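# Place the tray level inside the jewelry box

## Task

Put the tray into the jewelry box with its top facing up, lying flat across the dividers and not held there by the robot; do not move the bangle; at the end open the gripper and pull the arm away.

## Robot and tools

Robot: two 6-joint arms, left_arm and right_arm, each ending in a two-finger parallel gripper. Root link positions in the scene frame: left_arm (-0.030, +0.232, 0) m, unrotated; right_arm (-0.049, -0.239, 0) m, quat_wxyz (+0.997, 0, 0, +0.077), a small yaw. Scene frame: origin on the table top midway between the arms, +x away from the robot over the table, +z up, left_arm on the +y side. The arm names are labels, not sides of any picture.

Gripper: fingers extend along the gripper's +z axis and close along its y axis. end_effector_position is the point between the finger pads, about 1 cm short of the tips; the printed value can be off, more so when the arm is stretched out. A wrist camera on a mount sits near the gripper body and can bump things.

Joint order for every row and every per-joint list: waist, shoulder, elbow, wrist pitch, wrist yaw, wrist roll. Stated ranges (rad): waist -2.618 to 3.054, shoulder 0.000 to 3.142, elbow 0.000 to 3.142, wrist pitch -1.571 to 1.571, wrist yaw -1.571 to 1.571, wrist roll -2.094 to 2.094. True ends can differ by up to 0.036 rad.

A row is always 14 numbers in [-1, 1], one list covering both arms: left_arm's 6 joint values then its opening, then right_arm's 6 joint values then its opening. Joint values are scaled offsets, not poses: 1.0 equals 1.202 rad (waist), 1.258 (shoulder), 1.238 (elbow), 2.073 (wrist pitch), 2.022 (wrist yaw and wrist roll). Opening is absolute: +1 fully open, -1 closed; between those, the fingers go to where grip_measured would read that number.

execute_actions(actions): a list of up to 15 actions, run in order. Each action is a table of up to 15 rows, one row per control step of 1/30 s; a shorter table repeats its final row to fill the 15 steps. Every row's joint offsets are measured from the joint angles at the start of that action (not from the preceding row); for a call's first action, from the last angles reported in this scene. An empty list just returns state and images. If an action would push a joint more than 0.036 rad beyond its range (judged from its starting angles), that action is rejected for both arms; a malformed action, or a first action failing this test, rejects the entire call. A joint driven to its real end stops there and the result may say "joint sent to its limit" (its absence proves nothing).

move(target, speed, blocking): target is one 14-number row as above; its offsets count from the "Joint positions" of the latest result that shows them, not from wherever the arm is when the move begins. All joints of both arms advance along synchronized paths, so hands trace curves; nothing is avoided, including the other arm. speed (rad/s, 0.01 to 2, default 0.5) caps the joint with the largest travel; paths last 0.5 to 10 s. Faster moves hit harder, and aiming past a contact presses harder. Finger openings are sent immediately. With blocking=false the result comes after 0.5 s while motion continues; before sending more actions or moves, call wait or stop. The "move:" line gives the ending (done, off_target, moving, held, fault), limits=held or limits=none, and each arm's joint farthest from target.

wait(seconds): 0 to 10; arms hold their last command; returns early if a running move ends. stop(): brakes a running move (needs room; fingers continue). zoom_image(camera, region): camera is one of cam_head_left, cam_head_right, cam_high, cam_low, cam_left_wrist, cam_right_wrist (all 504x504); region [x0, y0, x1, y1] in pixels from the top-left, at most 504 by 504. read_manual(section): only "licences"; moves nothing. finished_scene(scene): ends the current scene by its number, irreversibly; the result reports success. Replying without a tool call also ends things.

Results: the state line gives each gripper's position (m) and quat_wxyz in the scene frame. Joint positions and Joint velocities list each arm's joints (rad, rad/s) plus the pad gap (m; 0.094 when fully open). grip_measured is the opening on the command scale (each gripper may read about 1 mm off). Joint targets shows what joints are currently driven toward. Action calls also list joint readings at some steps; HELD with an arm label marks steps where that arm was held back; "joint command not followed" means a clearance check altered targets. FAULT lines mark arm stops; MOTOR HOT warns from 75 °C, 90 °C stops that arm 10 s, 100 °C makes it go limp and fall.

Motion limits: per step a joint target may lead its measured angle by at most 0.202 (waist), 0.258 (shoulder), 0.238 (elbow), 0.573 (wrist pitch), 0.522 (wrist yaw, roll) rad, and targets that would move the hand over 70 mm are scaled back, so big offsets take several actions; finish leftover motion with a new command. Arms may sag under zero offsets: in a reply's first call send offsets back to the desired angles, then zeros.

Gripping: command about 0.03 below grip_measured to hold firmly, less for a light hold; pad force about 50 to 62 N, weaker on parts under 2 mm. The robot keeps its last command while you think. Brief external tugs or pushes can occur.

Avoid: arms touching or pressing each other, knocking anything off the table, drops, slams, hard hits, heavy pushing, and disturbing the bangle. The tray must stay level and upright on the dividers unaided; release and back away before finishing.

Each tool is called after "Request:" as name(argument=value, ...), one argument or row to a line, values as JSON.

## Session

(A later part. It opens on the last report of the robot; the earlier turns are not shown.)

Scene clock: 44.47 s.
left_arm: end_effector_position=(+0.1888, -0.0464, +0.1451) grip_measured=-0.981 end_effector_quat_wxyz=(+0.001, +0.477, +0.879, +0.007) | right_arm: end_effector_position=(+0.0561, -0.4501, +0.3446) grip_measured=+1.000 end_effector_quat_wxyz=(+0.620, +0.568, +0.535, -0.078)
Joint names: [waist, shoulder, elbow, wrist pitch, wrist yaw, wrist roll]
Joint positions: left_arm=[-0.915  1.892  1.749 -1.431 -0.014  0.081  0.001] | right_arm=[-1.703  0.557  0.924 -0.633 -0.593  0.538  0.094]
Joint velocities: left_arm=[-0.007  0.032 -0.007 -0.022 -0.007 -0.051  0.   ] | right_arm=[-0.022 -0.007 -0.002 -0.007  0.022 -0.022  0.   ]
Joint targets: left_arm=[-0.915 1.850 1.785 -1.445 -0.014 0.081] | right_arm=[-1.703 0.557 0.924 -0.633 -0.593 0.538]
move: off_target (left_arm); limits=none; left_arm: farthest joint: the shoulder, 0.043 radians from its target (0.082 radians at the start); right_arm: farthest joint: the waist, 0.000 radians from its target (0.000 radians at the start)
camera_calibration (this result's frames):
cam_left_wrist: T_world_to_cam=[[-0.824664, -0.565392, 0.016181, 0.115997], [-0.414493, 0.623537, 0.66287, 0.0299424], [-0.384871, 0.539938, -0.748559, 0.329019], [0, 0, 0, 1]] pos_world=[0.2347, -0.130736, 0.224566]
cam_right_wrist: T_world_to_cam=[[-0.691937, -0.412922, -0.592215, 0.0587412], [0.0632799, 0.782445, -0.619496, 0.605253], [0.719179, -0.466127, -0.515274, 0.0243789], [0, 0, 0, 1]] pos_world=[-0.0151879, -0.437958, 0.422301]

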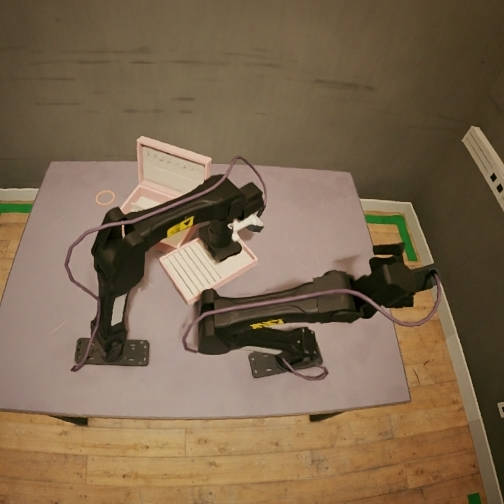

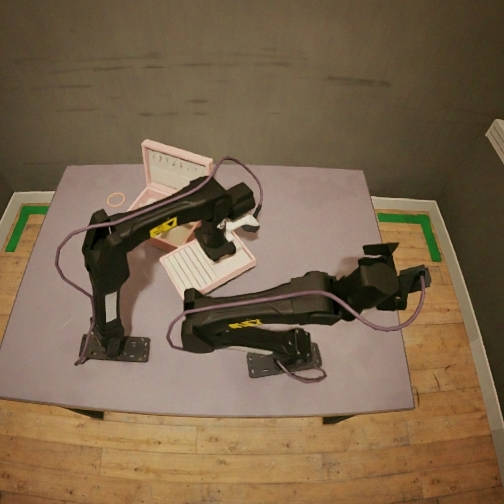

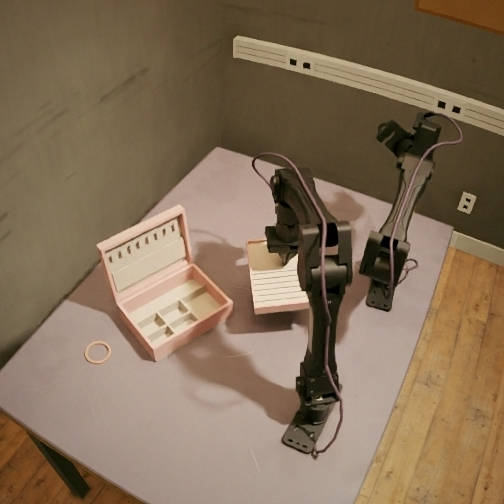

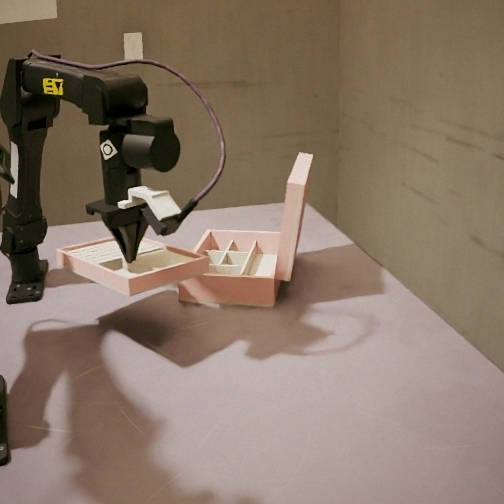

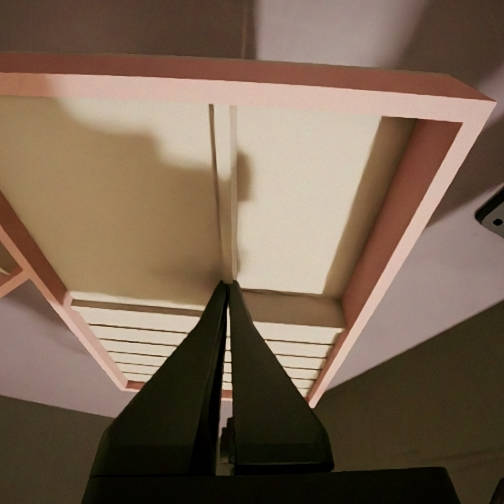

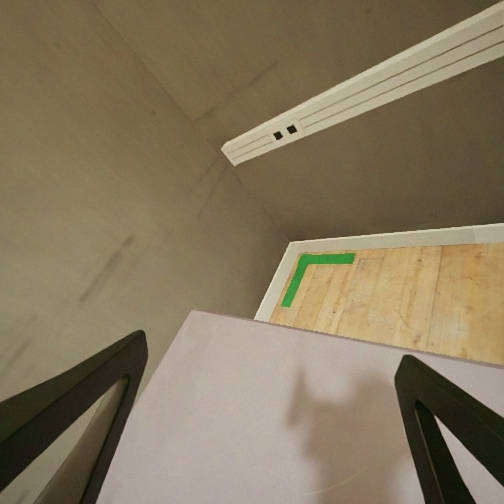

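Request:
move(
  target=[0.565,-0.18,-0.115,0,-0.02,0.81,-1,0,0,0,0,0,0,1],
  speed=0.18,
)

Scene clock: 54.30 s.
left_arm: end_effector_position=(+0.2787, +0.1632, +0.1675) grip_measured=-0.981 end_effector_quat_wxyz=(+0.000, +0.829, +0.558, +0.030) | right_arm: end_effector_position=(+0.0561, -0.4501, +0.3446) grip_measured=+1.000 end_effector_quat_wxyz=(+0.620, +0.568, +0.535, -0.078)
Joint names: [waist, shoulder, elbow, wrist pitch, wrist yaw, wrist roll]
Joint positions: left_arm=[-0.247  1.707  1.608 -1.431 -0.045  1.711  0.001] | right_arm=[-1.703  0.557  0.924 -0.633 -0.593  0.538  0.094]
Joint velocities: left_arm=[-0.002  0.007  0.007  0.007  0.007  0.007 -0.   ] | right_arm=[ 0.007 -0.012  0.017 -0.022  0.037  0.037  0.   ]
Joint targets: left_arm=[-0.236 1.666 1.607 -1.431 -0.054 1.718] | right_arm=[-1.703 0.557 0.924 -0.633 -0.593 0.538]
move: off_target (left_arm); limits=none; left_arm: farthest joint: the shoulder, 0.042 radians from its target (0.227 radians at the start); right_arm: farthest joint: the waist, 0.000 radians from its target (0.000 radians at the start)
camera_calibration (this result's frames):
cam_left_wrist: T_world_to_cam=[[-0.935888, 0.352262, -0.00500425, 0.193086], [0.249569, 0.672945, 0.696319, -0.27714], [0.248654, 0.650428, -0.717715, 0.0673853], [0, 0, 0, 1]] pos_world=[0.233117, 0.0746537, 0.242307]
cam_right_wrist: T_world_to_cam=[[-0.691937, -0.412922, -0.592215, 0.0587412], [0.0632799, 0.782445, -0.619496, 0.605253], [0.719179, -0.466127, -0.515274, 0.0243789], [0, 0, 0, 1]] pos_world=[-0.0151879, -0.437958, 0.422301]

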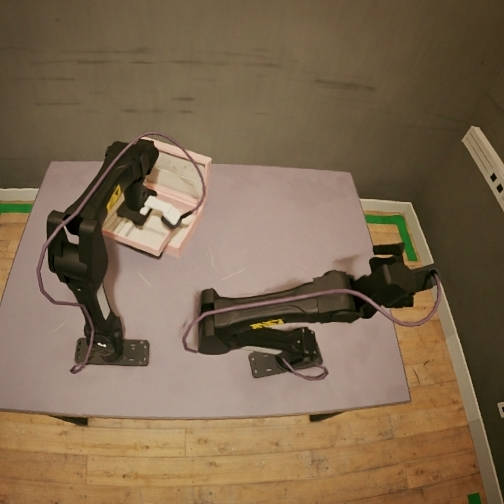

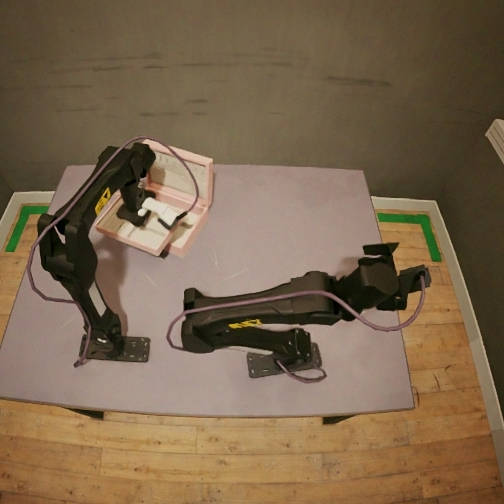

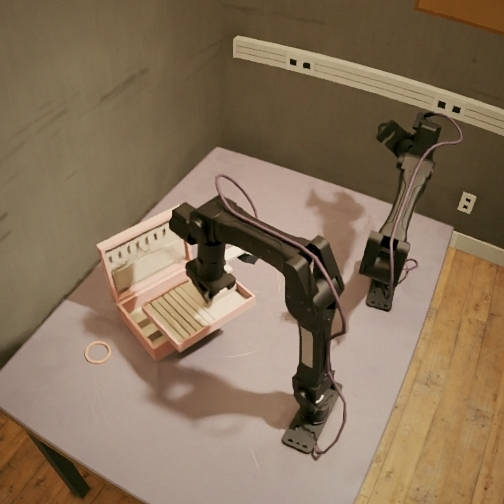

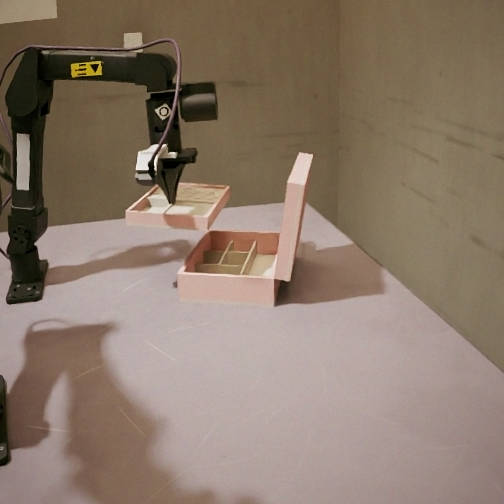

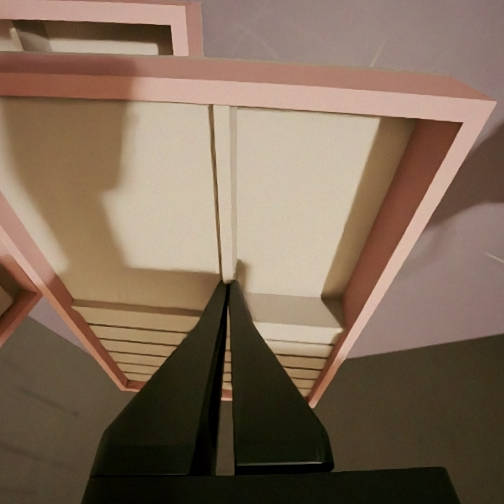

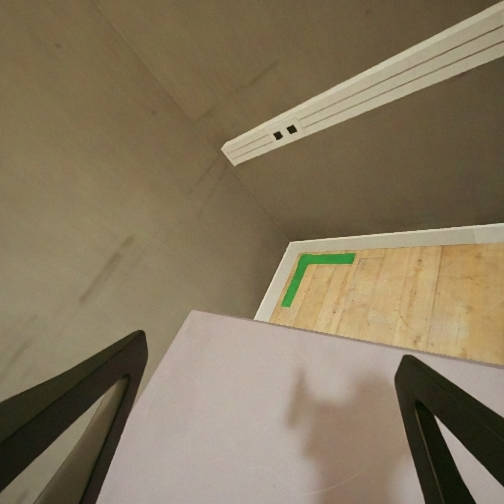

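Request:
move(
  target=[0.045,0.285,0.24,0.04,0,0.015,-1,0,0,0,0,0,0,1],
  speed=0.1,
)

Request:
zoom_image(
  camera="cam_high",
  region=[80,200,280,380],
)

Request:
zoom_image(
  camera="cam_low",
  region=[150,140,340,320],
)

Scene clock: 58.40 s.
left_arm: end_effector_position=(+0.3644, +0.1590, +0.1111) grip_measured=-0.981 end_effector_quat_wxyz=(-0.013, +0.825, +0.565, +0.019) | right_arm: end_effector_position=(+0.0561, -0.4501, +0.3446) grip_measured=+1.000 end_effector_quat_wxyz=(+0.620, +0.568, +0.535, -0.078)
Joint names: [waist, shoulder, elbow, wrist pitch, wrist yaw, wrist roll]
Joint positions: left_arm=[-0.205  2.071  1.867 -1.359 -0.045  1.735  0.001] | right_arm=[-1.703  0.557  0.924 -0.633 -0.593  0.538  0.094]
Joint velocities: left_arm=[ 0.012  0.002 -0.007  0.022 -0.11  -0.125  0.001] | right_arm=[-0.012  0.012  0.022 -0.022 -0.007 -0.022  0.   ]
Joint targets: left_arm=[-0.193 2.066 1.905 -1.348 -0.045 1.742] | right_arm=[-1.703 0.557 0.924 -0.633 -0.593 0.538]
move: off_target (left_arm); limits=none; left_arm: farthest joint: the elbow, 0.038 radians from its target (0.297 radians at the start); right_arm: farthest joint: the waist, 0.000 radians from its target (0.000 radians at the start)
camera_calibration (this result's frames):
cam_left_wrist: T_world_to_cam=[[-0.94179, 0.334946, 0.0290481, 0.275576], [0.26035, 0.671911, 0.693364, -0.259843], [0.212721, 0.660565, -0.720002, 0.0201249], [0, 0, 0, 1]] pos_world=[0.322904, 0.0689943, 0.18665]
cam_right_wrist: T_world_to_cam=[[-0.691937, -0.412922, -0.592215, 0.0587412], [0.0632799, 0.782445, -0.619496, 0.605253], [0.719179, -0.466127, -0.515274, 0.0243789], [0, 0, 0, 1]] pos_world=[-0.0151879, -0.437958, 0.422301]

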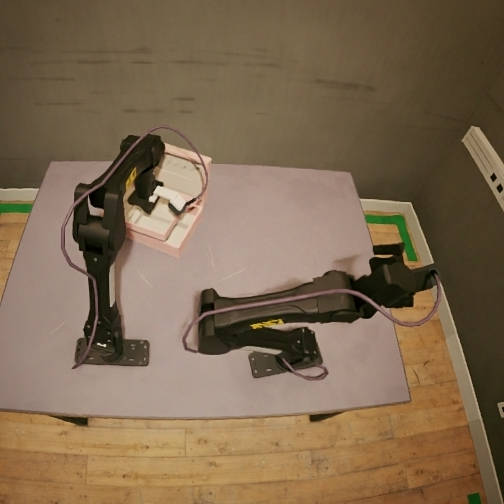

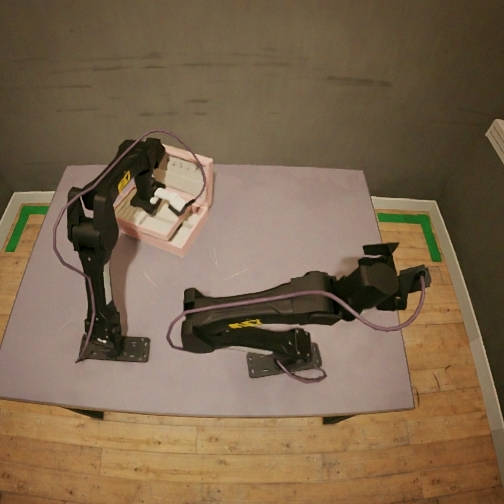

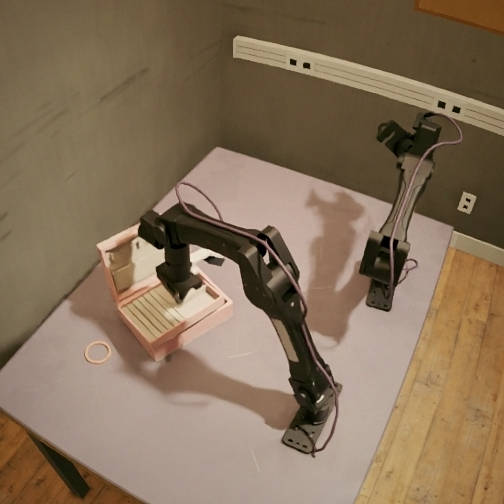

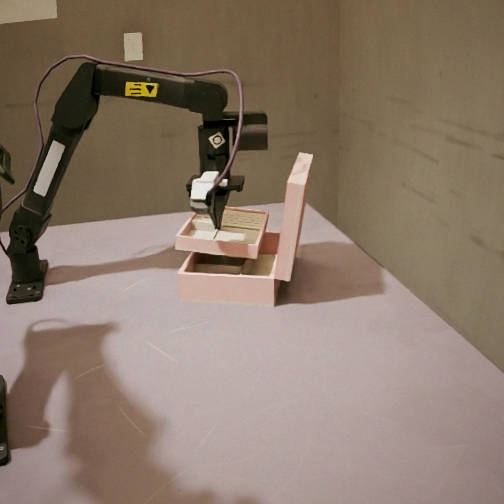

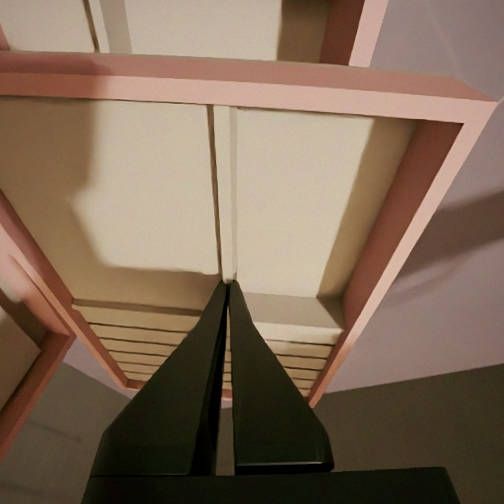

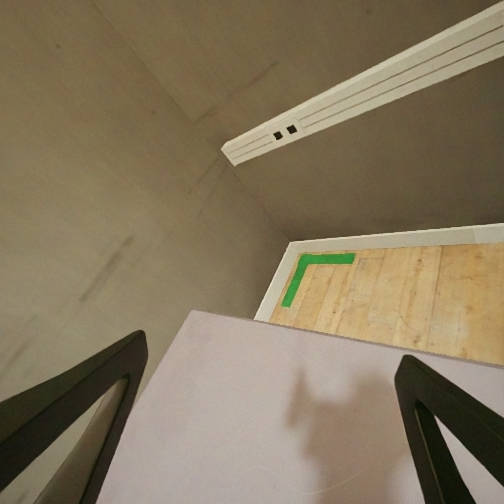

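Region (80, 200, 280, 380) of cam_high's 504x504 image, scaled by 2.520, with more detail than that image has; it fills the top 454 rows of this view, and the rest is white.

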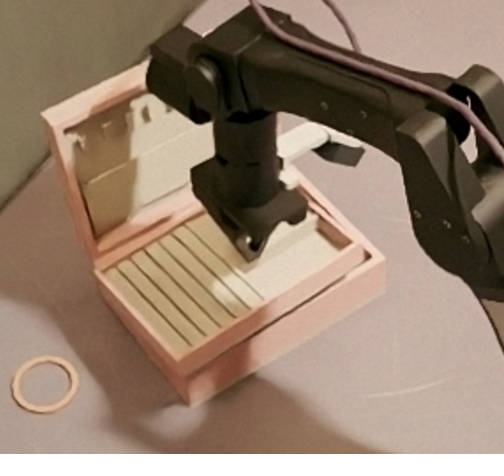

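Region (150, 140, 340, 320) of cam_low's 504x504 image, scaled by 2.653, with more detail than that image has; it fills the top 477 rows of this view, and the rest is white.

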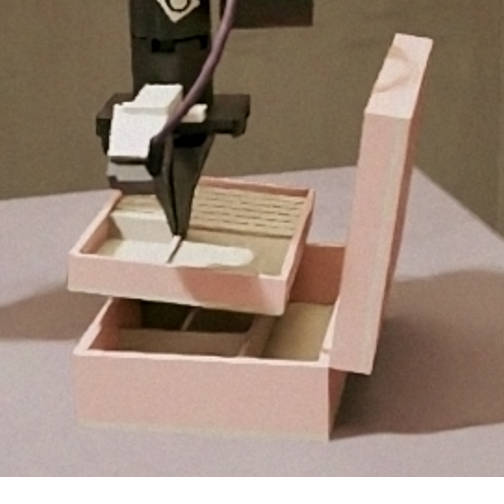

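Request:
move(
  target=[-0.047,-0.05,-0.085,0.075,-0.025,-0.02,-1,0,0,0,0,0,0,1],
  speed=0.07,
)

Request:
zoom_image(
  camera="cam_high",
  region=[80,200,280,380],
)

Request:
zoom_image(
  camera="cam_low",
  region=[150,140,340,320],
)

Scene clock: 61.27 s.
left_arm: end_effector_position=(+0.3710, +0.1457, +0.0925) grip_measured=-0.981 end_effector_quat_wxyz=(-0.005, +0.826, +0.561, +0.051) | right_arm: end_effector_position=(+0.0561, -0.4501, +0.3446) grip_measured=+1.000 end_effector_quat_wxyz=(+0.620, +0.568, +0.535, -0.078)
Joint names: [waist, shoulder, elbow, wrist pitch, wrist yaw, wrist roll]
Joint positions: left_arm=[-0.25   2.054  1.764 -1.221 -0.083  1.702  0.001] | right_arm=[-1.703  0.557  0.924 -0.633 -0.593  0.538  0.094]
Joint velocities: left_arm=[ 0.007 -0.007 -0.007 -0.037 -0.051  0.007 -0.   ] | right_arm=[ 0.007 -0.002 -0.007  0.037  0.037  0.051  0.   ]
Joint targets: left_arm=[-0.261 2.009 1.762 -1.204 -0.096 1.695] | right_arm=[-1.703 0.557 0.924 -0.633 -0.593 0.538]
move: off_target (left_arm); limits=none; left_arm: farthest joint: the shoulder, 0.046 radians from its target (0.063 radians at the start); right_arm: farthest joint: the waist, 0.000 radians from its target (0.000 radians at the start)
camera_calibration (this result's frames):
cam_left_wrist: T_world_to_cam=[[-0.93843, 0.344833, -0.0209379, 0.288766], [0.223723, 0.652786, 0.723753, -0.226113], [0.263242, 0.674507, -0.689742, -0.00946565], [0, 0, 0, 1]] pos_world=[0.324065, 0.0544121, 0.163167]
cam_right_wrist: T_world_to_cam=[[-0.691937, -0.412922, -0.592215, 0.0587412], [0.0632799, 0.782445, -0.619496, 0.605253], [0.719179, -0.466127, -0.515274, 0.0243789], [0, 0, 0, 1]] pos_world=[-0.0151879, -0.437958, 0.422301]

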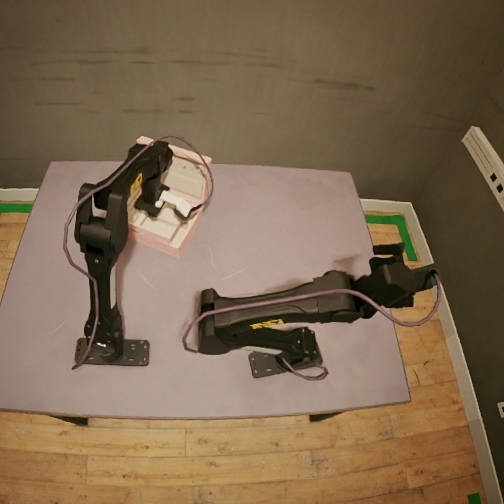

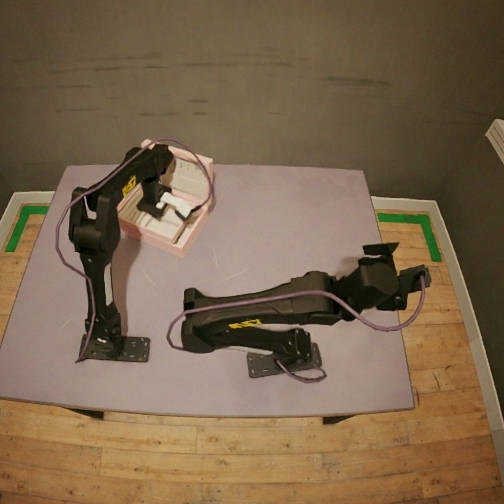

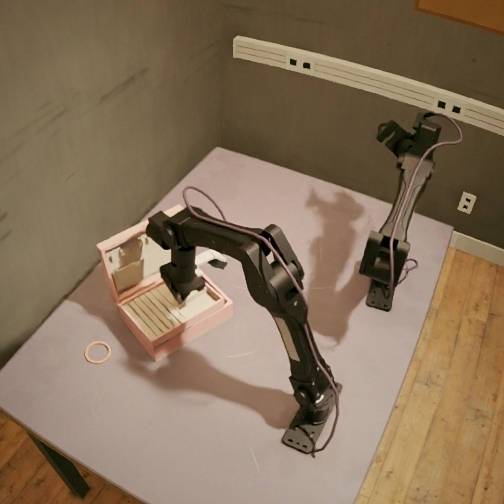

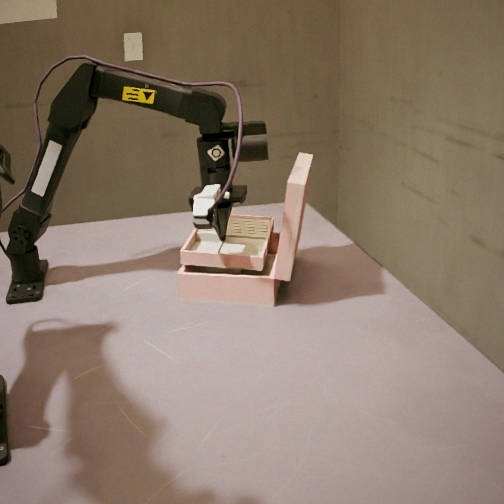

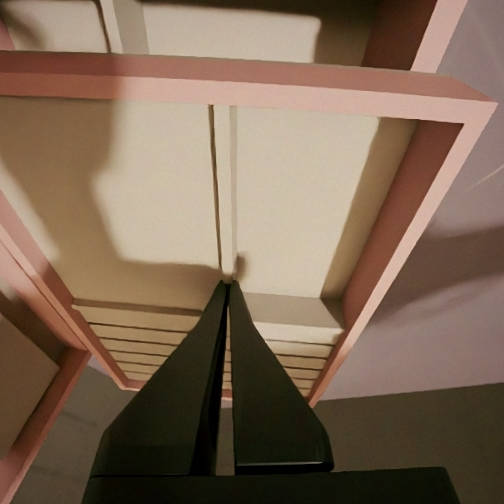

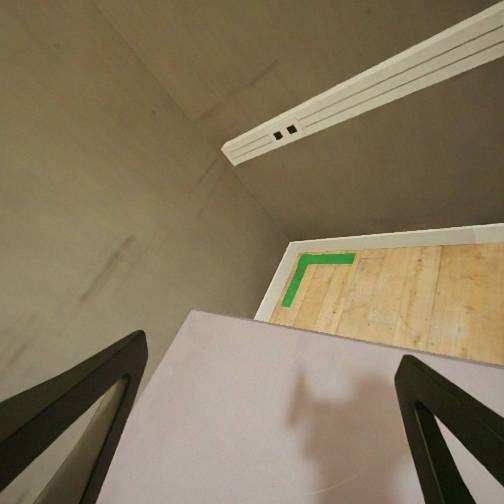

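Region (80, 200, 280, 380) of cam_high's 504x504 image, scaled by 2.520, with more detail than that image has; it fills the top 454 rows of this view, and the rest is white.

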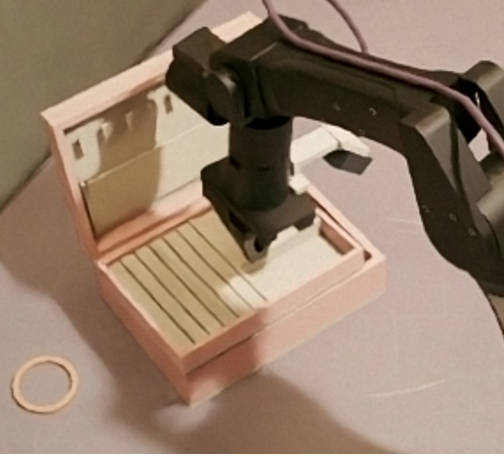

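Region (150, 140, 340, 320) of cam_low's 504x504 image, scaled by 2.653, with more detail than that image has; it fills the top 477 rows of this view, and the rest is white.

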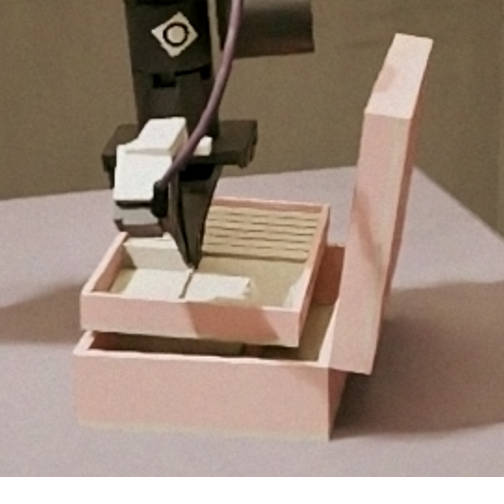

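Request:
move(
  target=[-0.022,-0.035,0,0.024,0,0,-1,0,0,0,0,0,0,1],
  speed=0.04,
)

Request:
zoom_image(
  camera="cam_high",
  region=[80,200,280,380],
)

Request:
zoom_image(
  camera="cam_low",
  region=[150,140,340,320],
)

Scene clock: 63.03 s.
left_arm: end_effector_position=(+0.3771, +0.1379, +0.0931) grip_measured=-0.981 end_effector_quat_wxyz=(+0.007, +0.830, +0.555, +0.061) | right_arm: end_effector_position=(+0.0561, -0.4501, +0.3446) grip_measured=+1.000 end_effector_quat_wxyz=(+0.620, +0.568, +0.535, -0.078)
Joint names: [waist, shoulder, elbow, wrist pitch, wrist yaw, wrist roll]
Joint positions: left_arm=[-0.264  2.054  1.764 -1.19  -0.083  1.702  0.001] | right_arm=[-1.703  0.557  0.924 -0.633 -0.593  0.538  0.094]
Joint velocities: left_arm=[-0.032  0.002 -0.007  0.037 -0.022  0.007 -0.   ] | right_arm=[-0.002 -0.012 -0.007 -0.051 -0.007  0.051  0.   ]
Joint targets: left_arm=[-0.276 2.010 1.764 -1.171 -0.083 1.702] | right_arm=[-1.703 0.557 0.924 -0.633 -0.593 0.538]
move: off_target (left_arm); limits=none; left_arm: farthest joint: the shoulder, 0.044 radians from its target (0.044 radians at the start); right_arm: farthest joint: the waist, 0.000 radians from its target (0.000 radians at the start)
camera_calibration (this result's frames):
cam_left_wrist: T_world_to_cam=[[-0.932251, 0.358107, -0.0516536, 0.295878], [0.211552, 0.655319, 0.725123, -0.21869], [0.293521, 0.665069, -0.68668, -0.0158206], [0, 0, 0, 1]] pos_world=[0.32674, 0.0478776, 0.162997]
cam_right_wrist: T_world_to_cam=[[-0.691937, -0.412922, -0.592215, 0.0587412], [0.0632799, 0.782445, -0.619496, 0.605253], [0.719179, -0.466127, -0.515274, 0.0243789], [0, 0, 0, 1]] pos_world=[-0.0151879, -0.437958, 0.422301]

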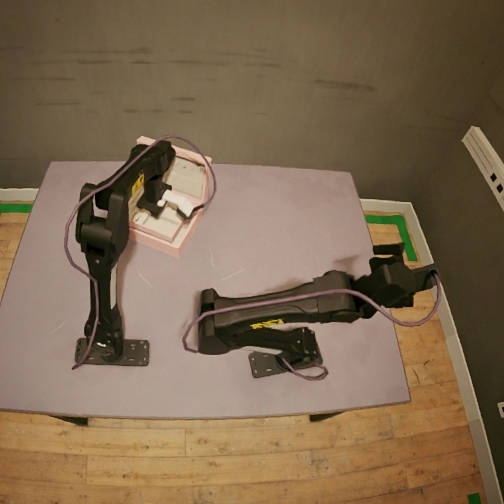

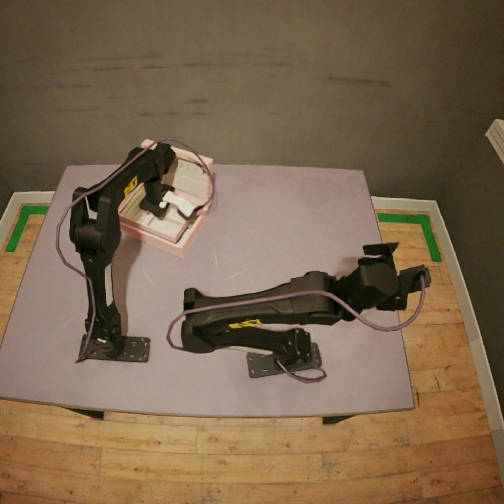

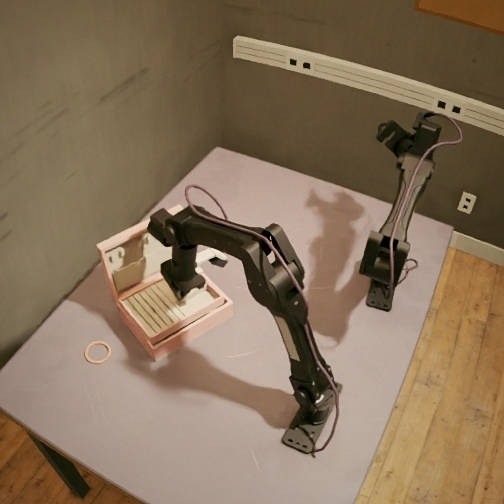

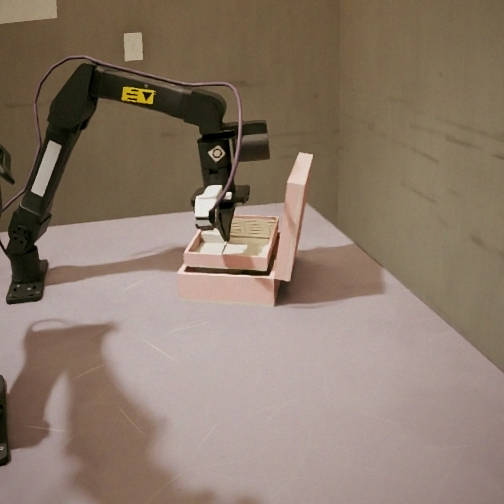

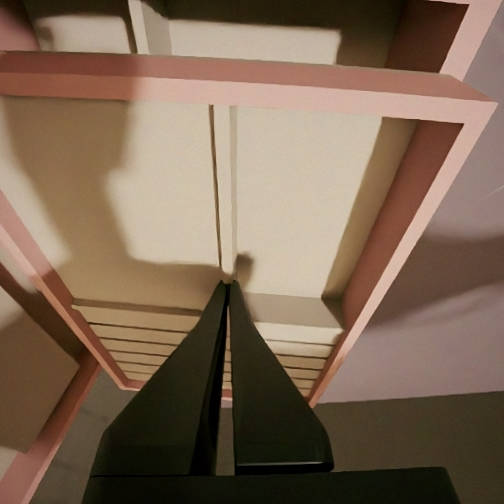

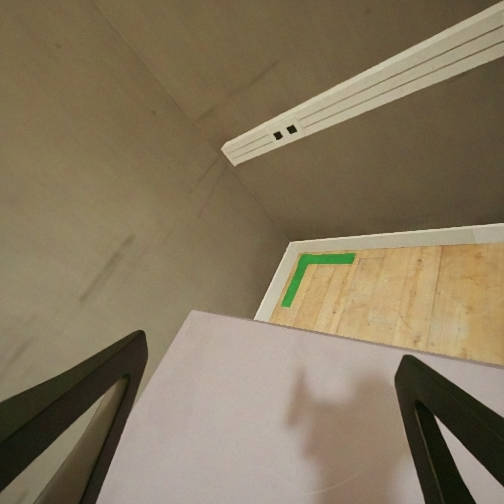

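Region (80, 200, 280, 380) of cam_high's 504x504 image, scaled by 2.520, with more detail than that image has; it fills the top 454 rows of this view, and the rest is white.

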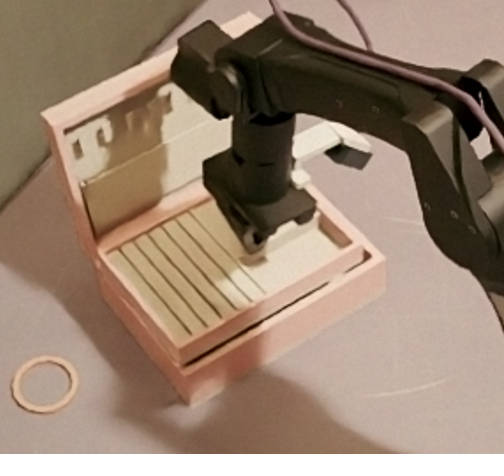

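Region (150, 140, 340, 320) of cam_low's 504x504 image, scaled by 2.653, with more detail than that image has; it fills the top 477 rows of this view, and the rest is white.

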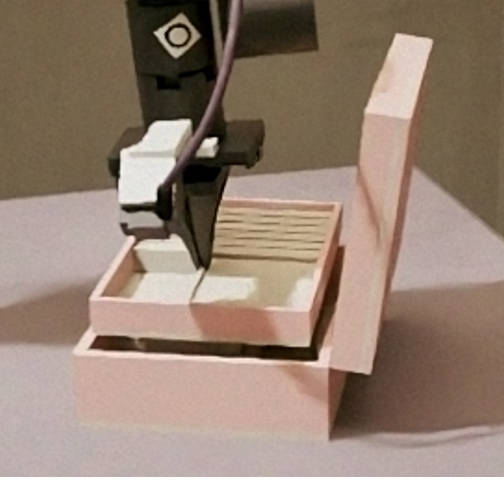

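Request:
move(
  target=[-0.012,0.022,0,0.024,0,0,-1,0,0,0,0,0,0,1],
  speed=0.04,
)

Request:
zoom_image(
  camera="cam_high",
  region=[80,200,280,380],
)

Request:
zoom_image(
  camera="cam_low",
  region=[150,140,340,320],
)

Scene clock: 64.70 s.
left_arm: end_effector_position=(+0.3834, +0.1362, +0.0801) grip_measured=-0.981 end_effector_quat_wxyz=(+0.006, +0.830, +0.555, +0.060) | right_arm: end_effector_position=(+0.0561, -0.4501, +0.3446) grip_measured=+1.000 end_effector_quat_wxyz=(+0.620, +0.568, +0.535, -0.078)
Joint names: [waist, shoulder, elbow, wrist pitch, wrist yaw, wrist roll]
Joint positions: left_arm=[-0.264  2.088  1.764 -1.159 -0.083  1.702  0.001] | right_arm=[-1.703  0.557  0.924 -0.633 -0.593  0.538  0.094]
Joint velocities: left_arm=[-0.002 -0.002  0.007 -0.051 -0.051  0.022 -0.   ] | right_arm=[ 0.012 -0.007  0.022  0.007  0.037 -0.022  0.   ]
Joint targets: left_arm=[-0.279 2.082 1.764 -1.140 -0.083 1.702] | right_arm=[-1.703 0.557 0.924 -0.633 -0.593 0.538]
move: done; limits=none; left_arm: farthest joint: the wrist pitch, 0.019 radians from its target (0.049 radians at the start); right_arm: farthest joint: the waist, 0.000 radians from its target (0.000 radians at the start)
camera_calibration (this result's frames):
cam_left_wrist: T_world_to_cam=[[-0.932398, 0.358147, -0.0486217, 0.301516], [0.213688, 0.654741, 0.725018, -0.210276], [0.291498, 0.665616, -0.687011, -0.0246765], [0, 0, 0, 1]] pos_world=[0.33326, 0.0461144, 0.150161]
cam_right_wrist: T_world_to_cam=[[-0.691937, -0.412922, -0.592215, 0.0587412], [0.0632799, 0.782445, -0.619496, 0.605253], [0.719179, -0.466127, -0.515274, 0.0243789], [0, 0, 0, 1]] pos_world=[-0.0151879, -0.437958, 0.422301]

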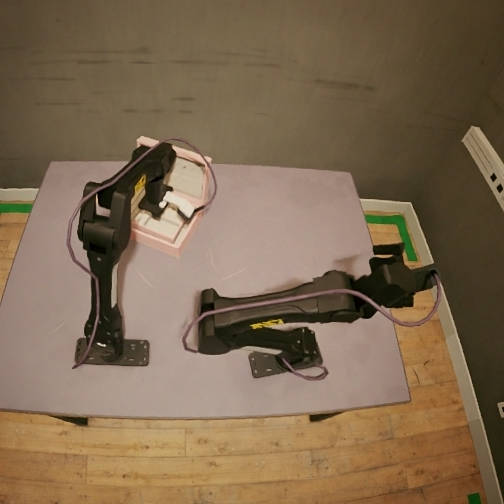

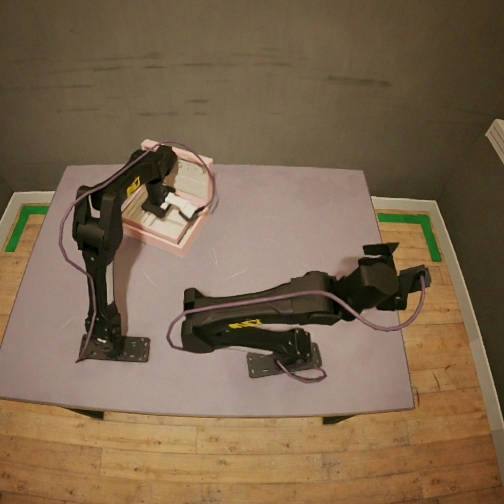

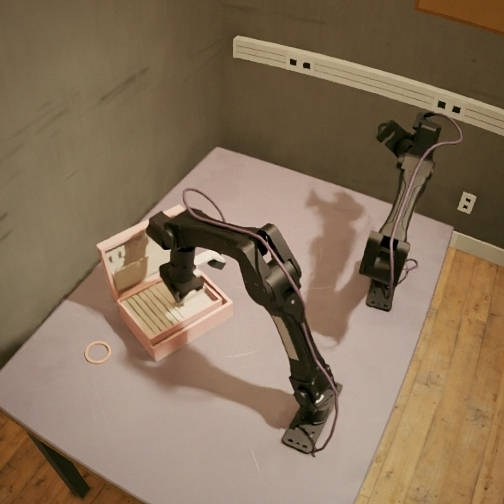

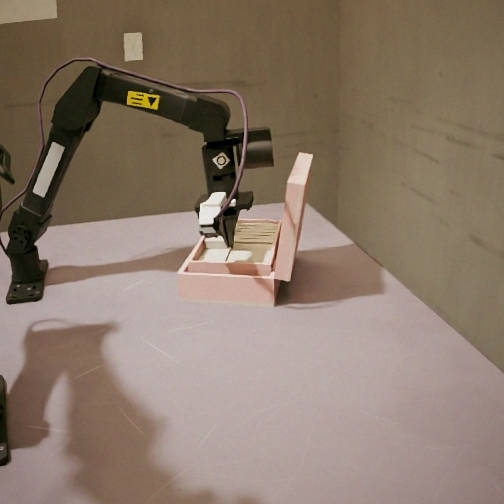

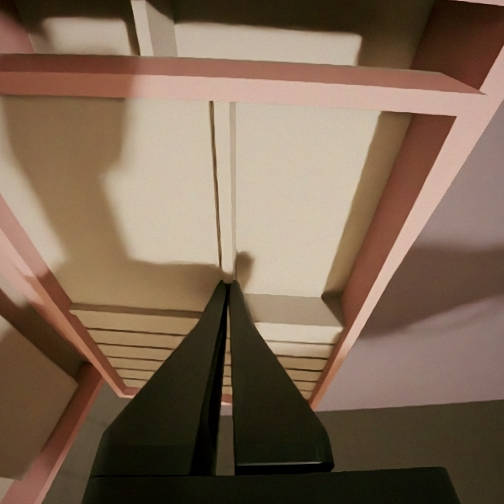

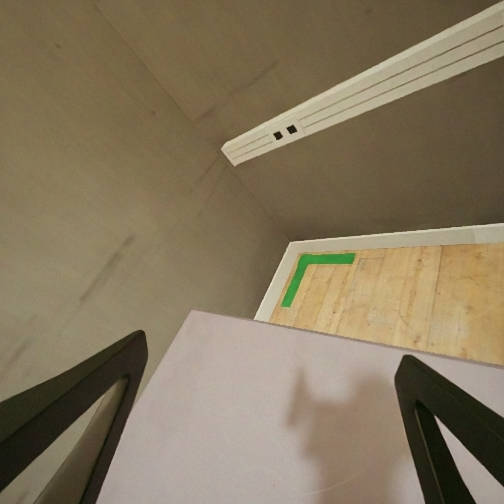

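Region (80, 200, 280, 380) of cam_high's 504x504 image, scaled by 2.520, with more detail than that image has; it fills the top 454 rows of this view, and the rest is white.

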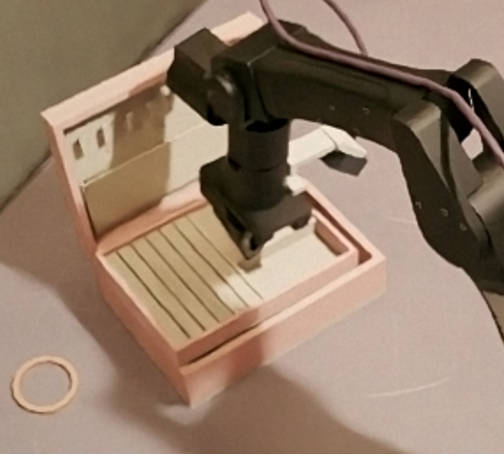

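Region (150, 140, 340, 320) of cam_low's 504x504 image, scaled by 2.653, with more detail than that image has; it fills the top 477 rows of this view, and the rest is white.

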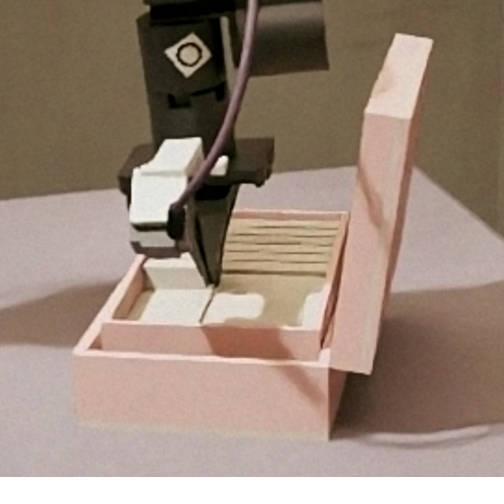

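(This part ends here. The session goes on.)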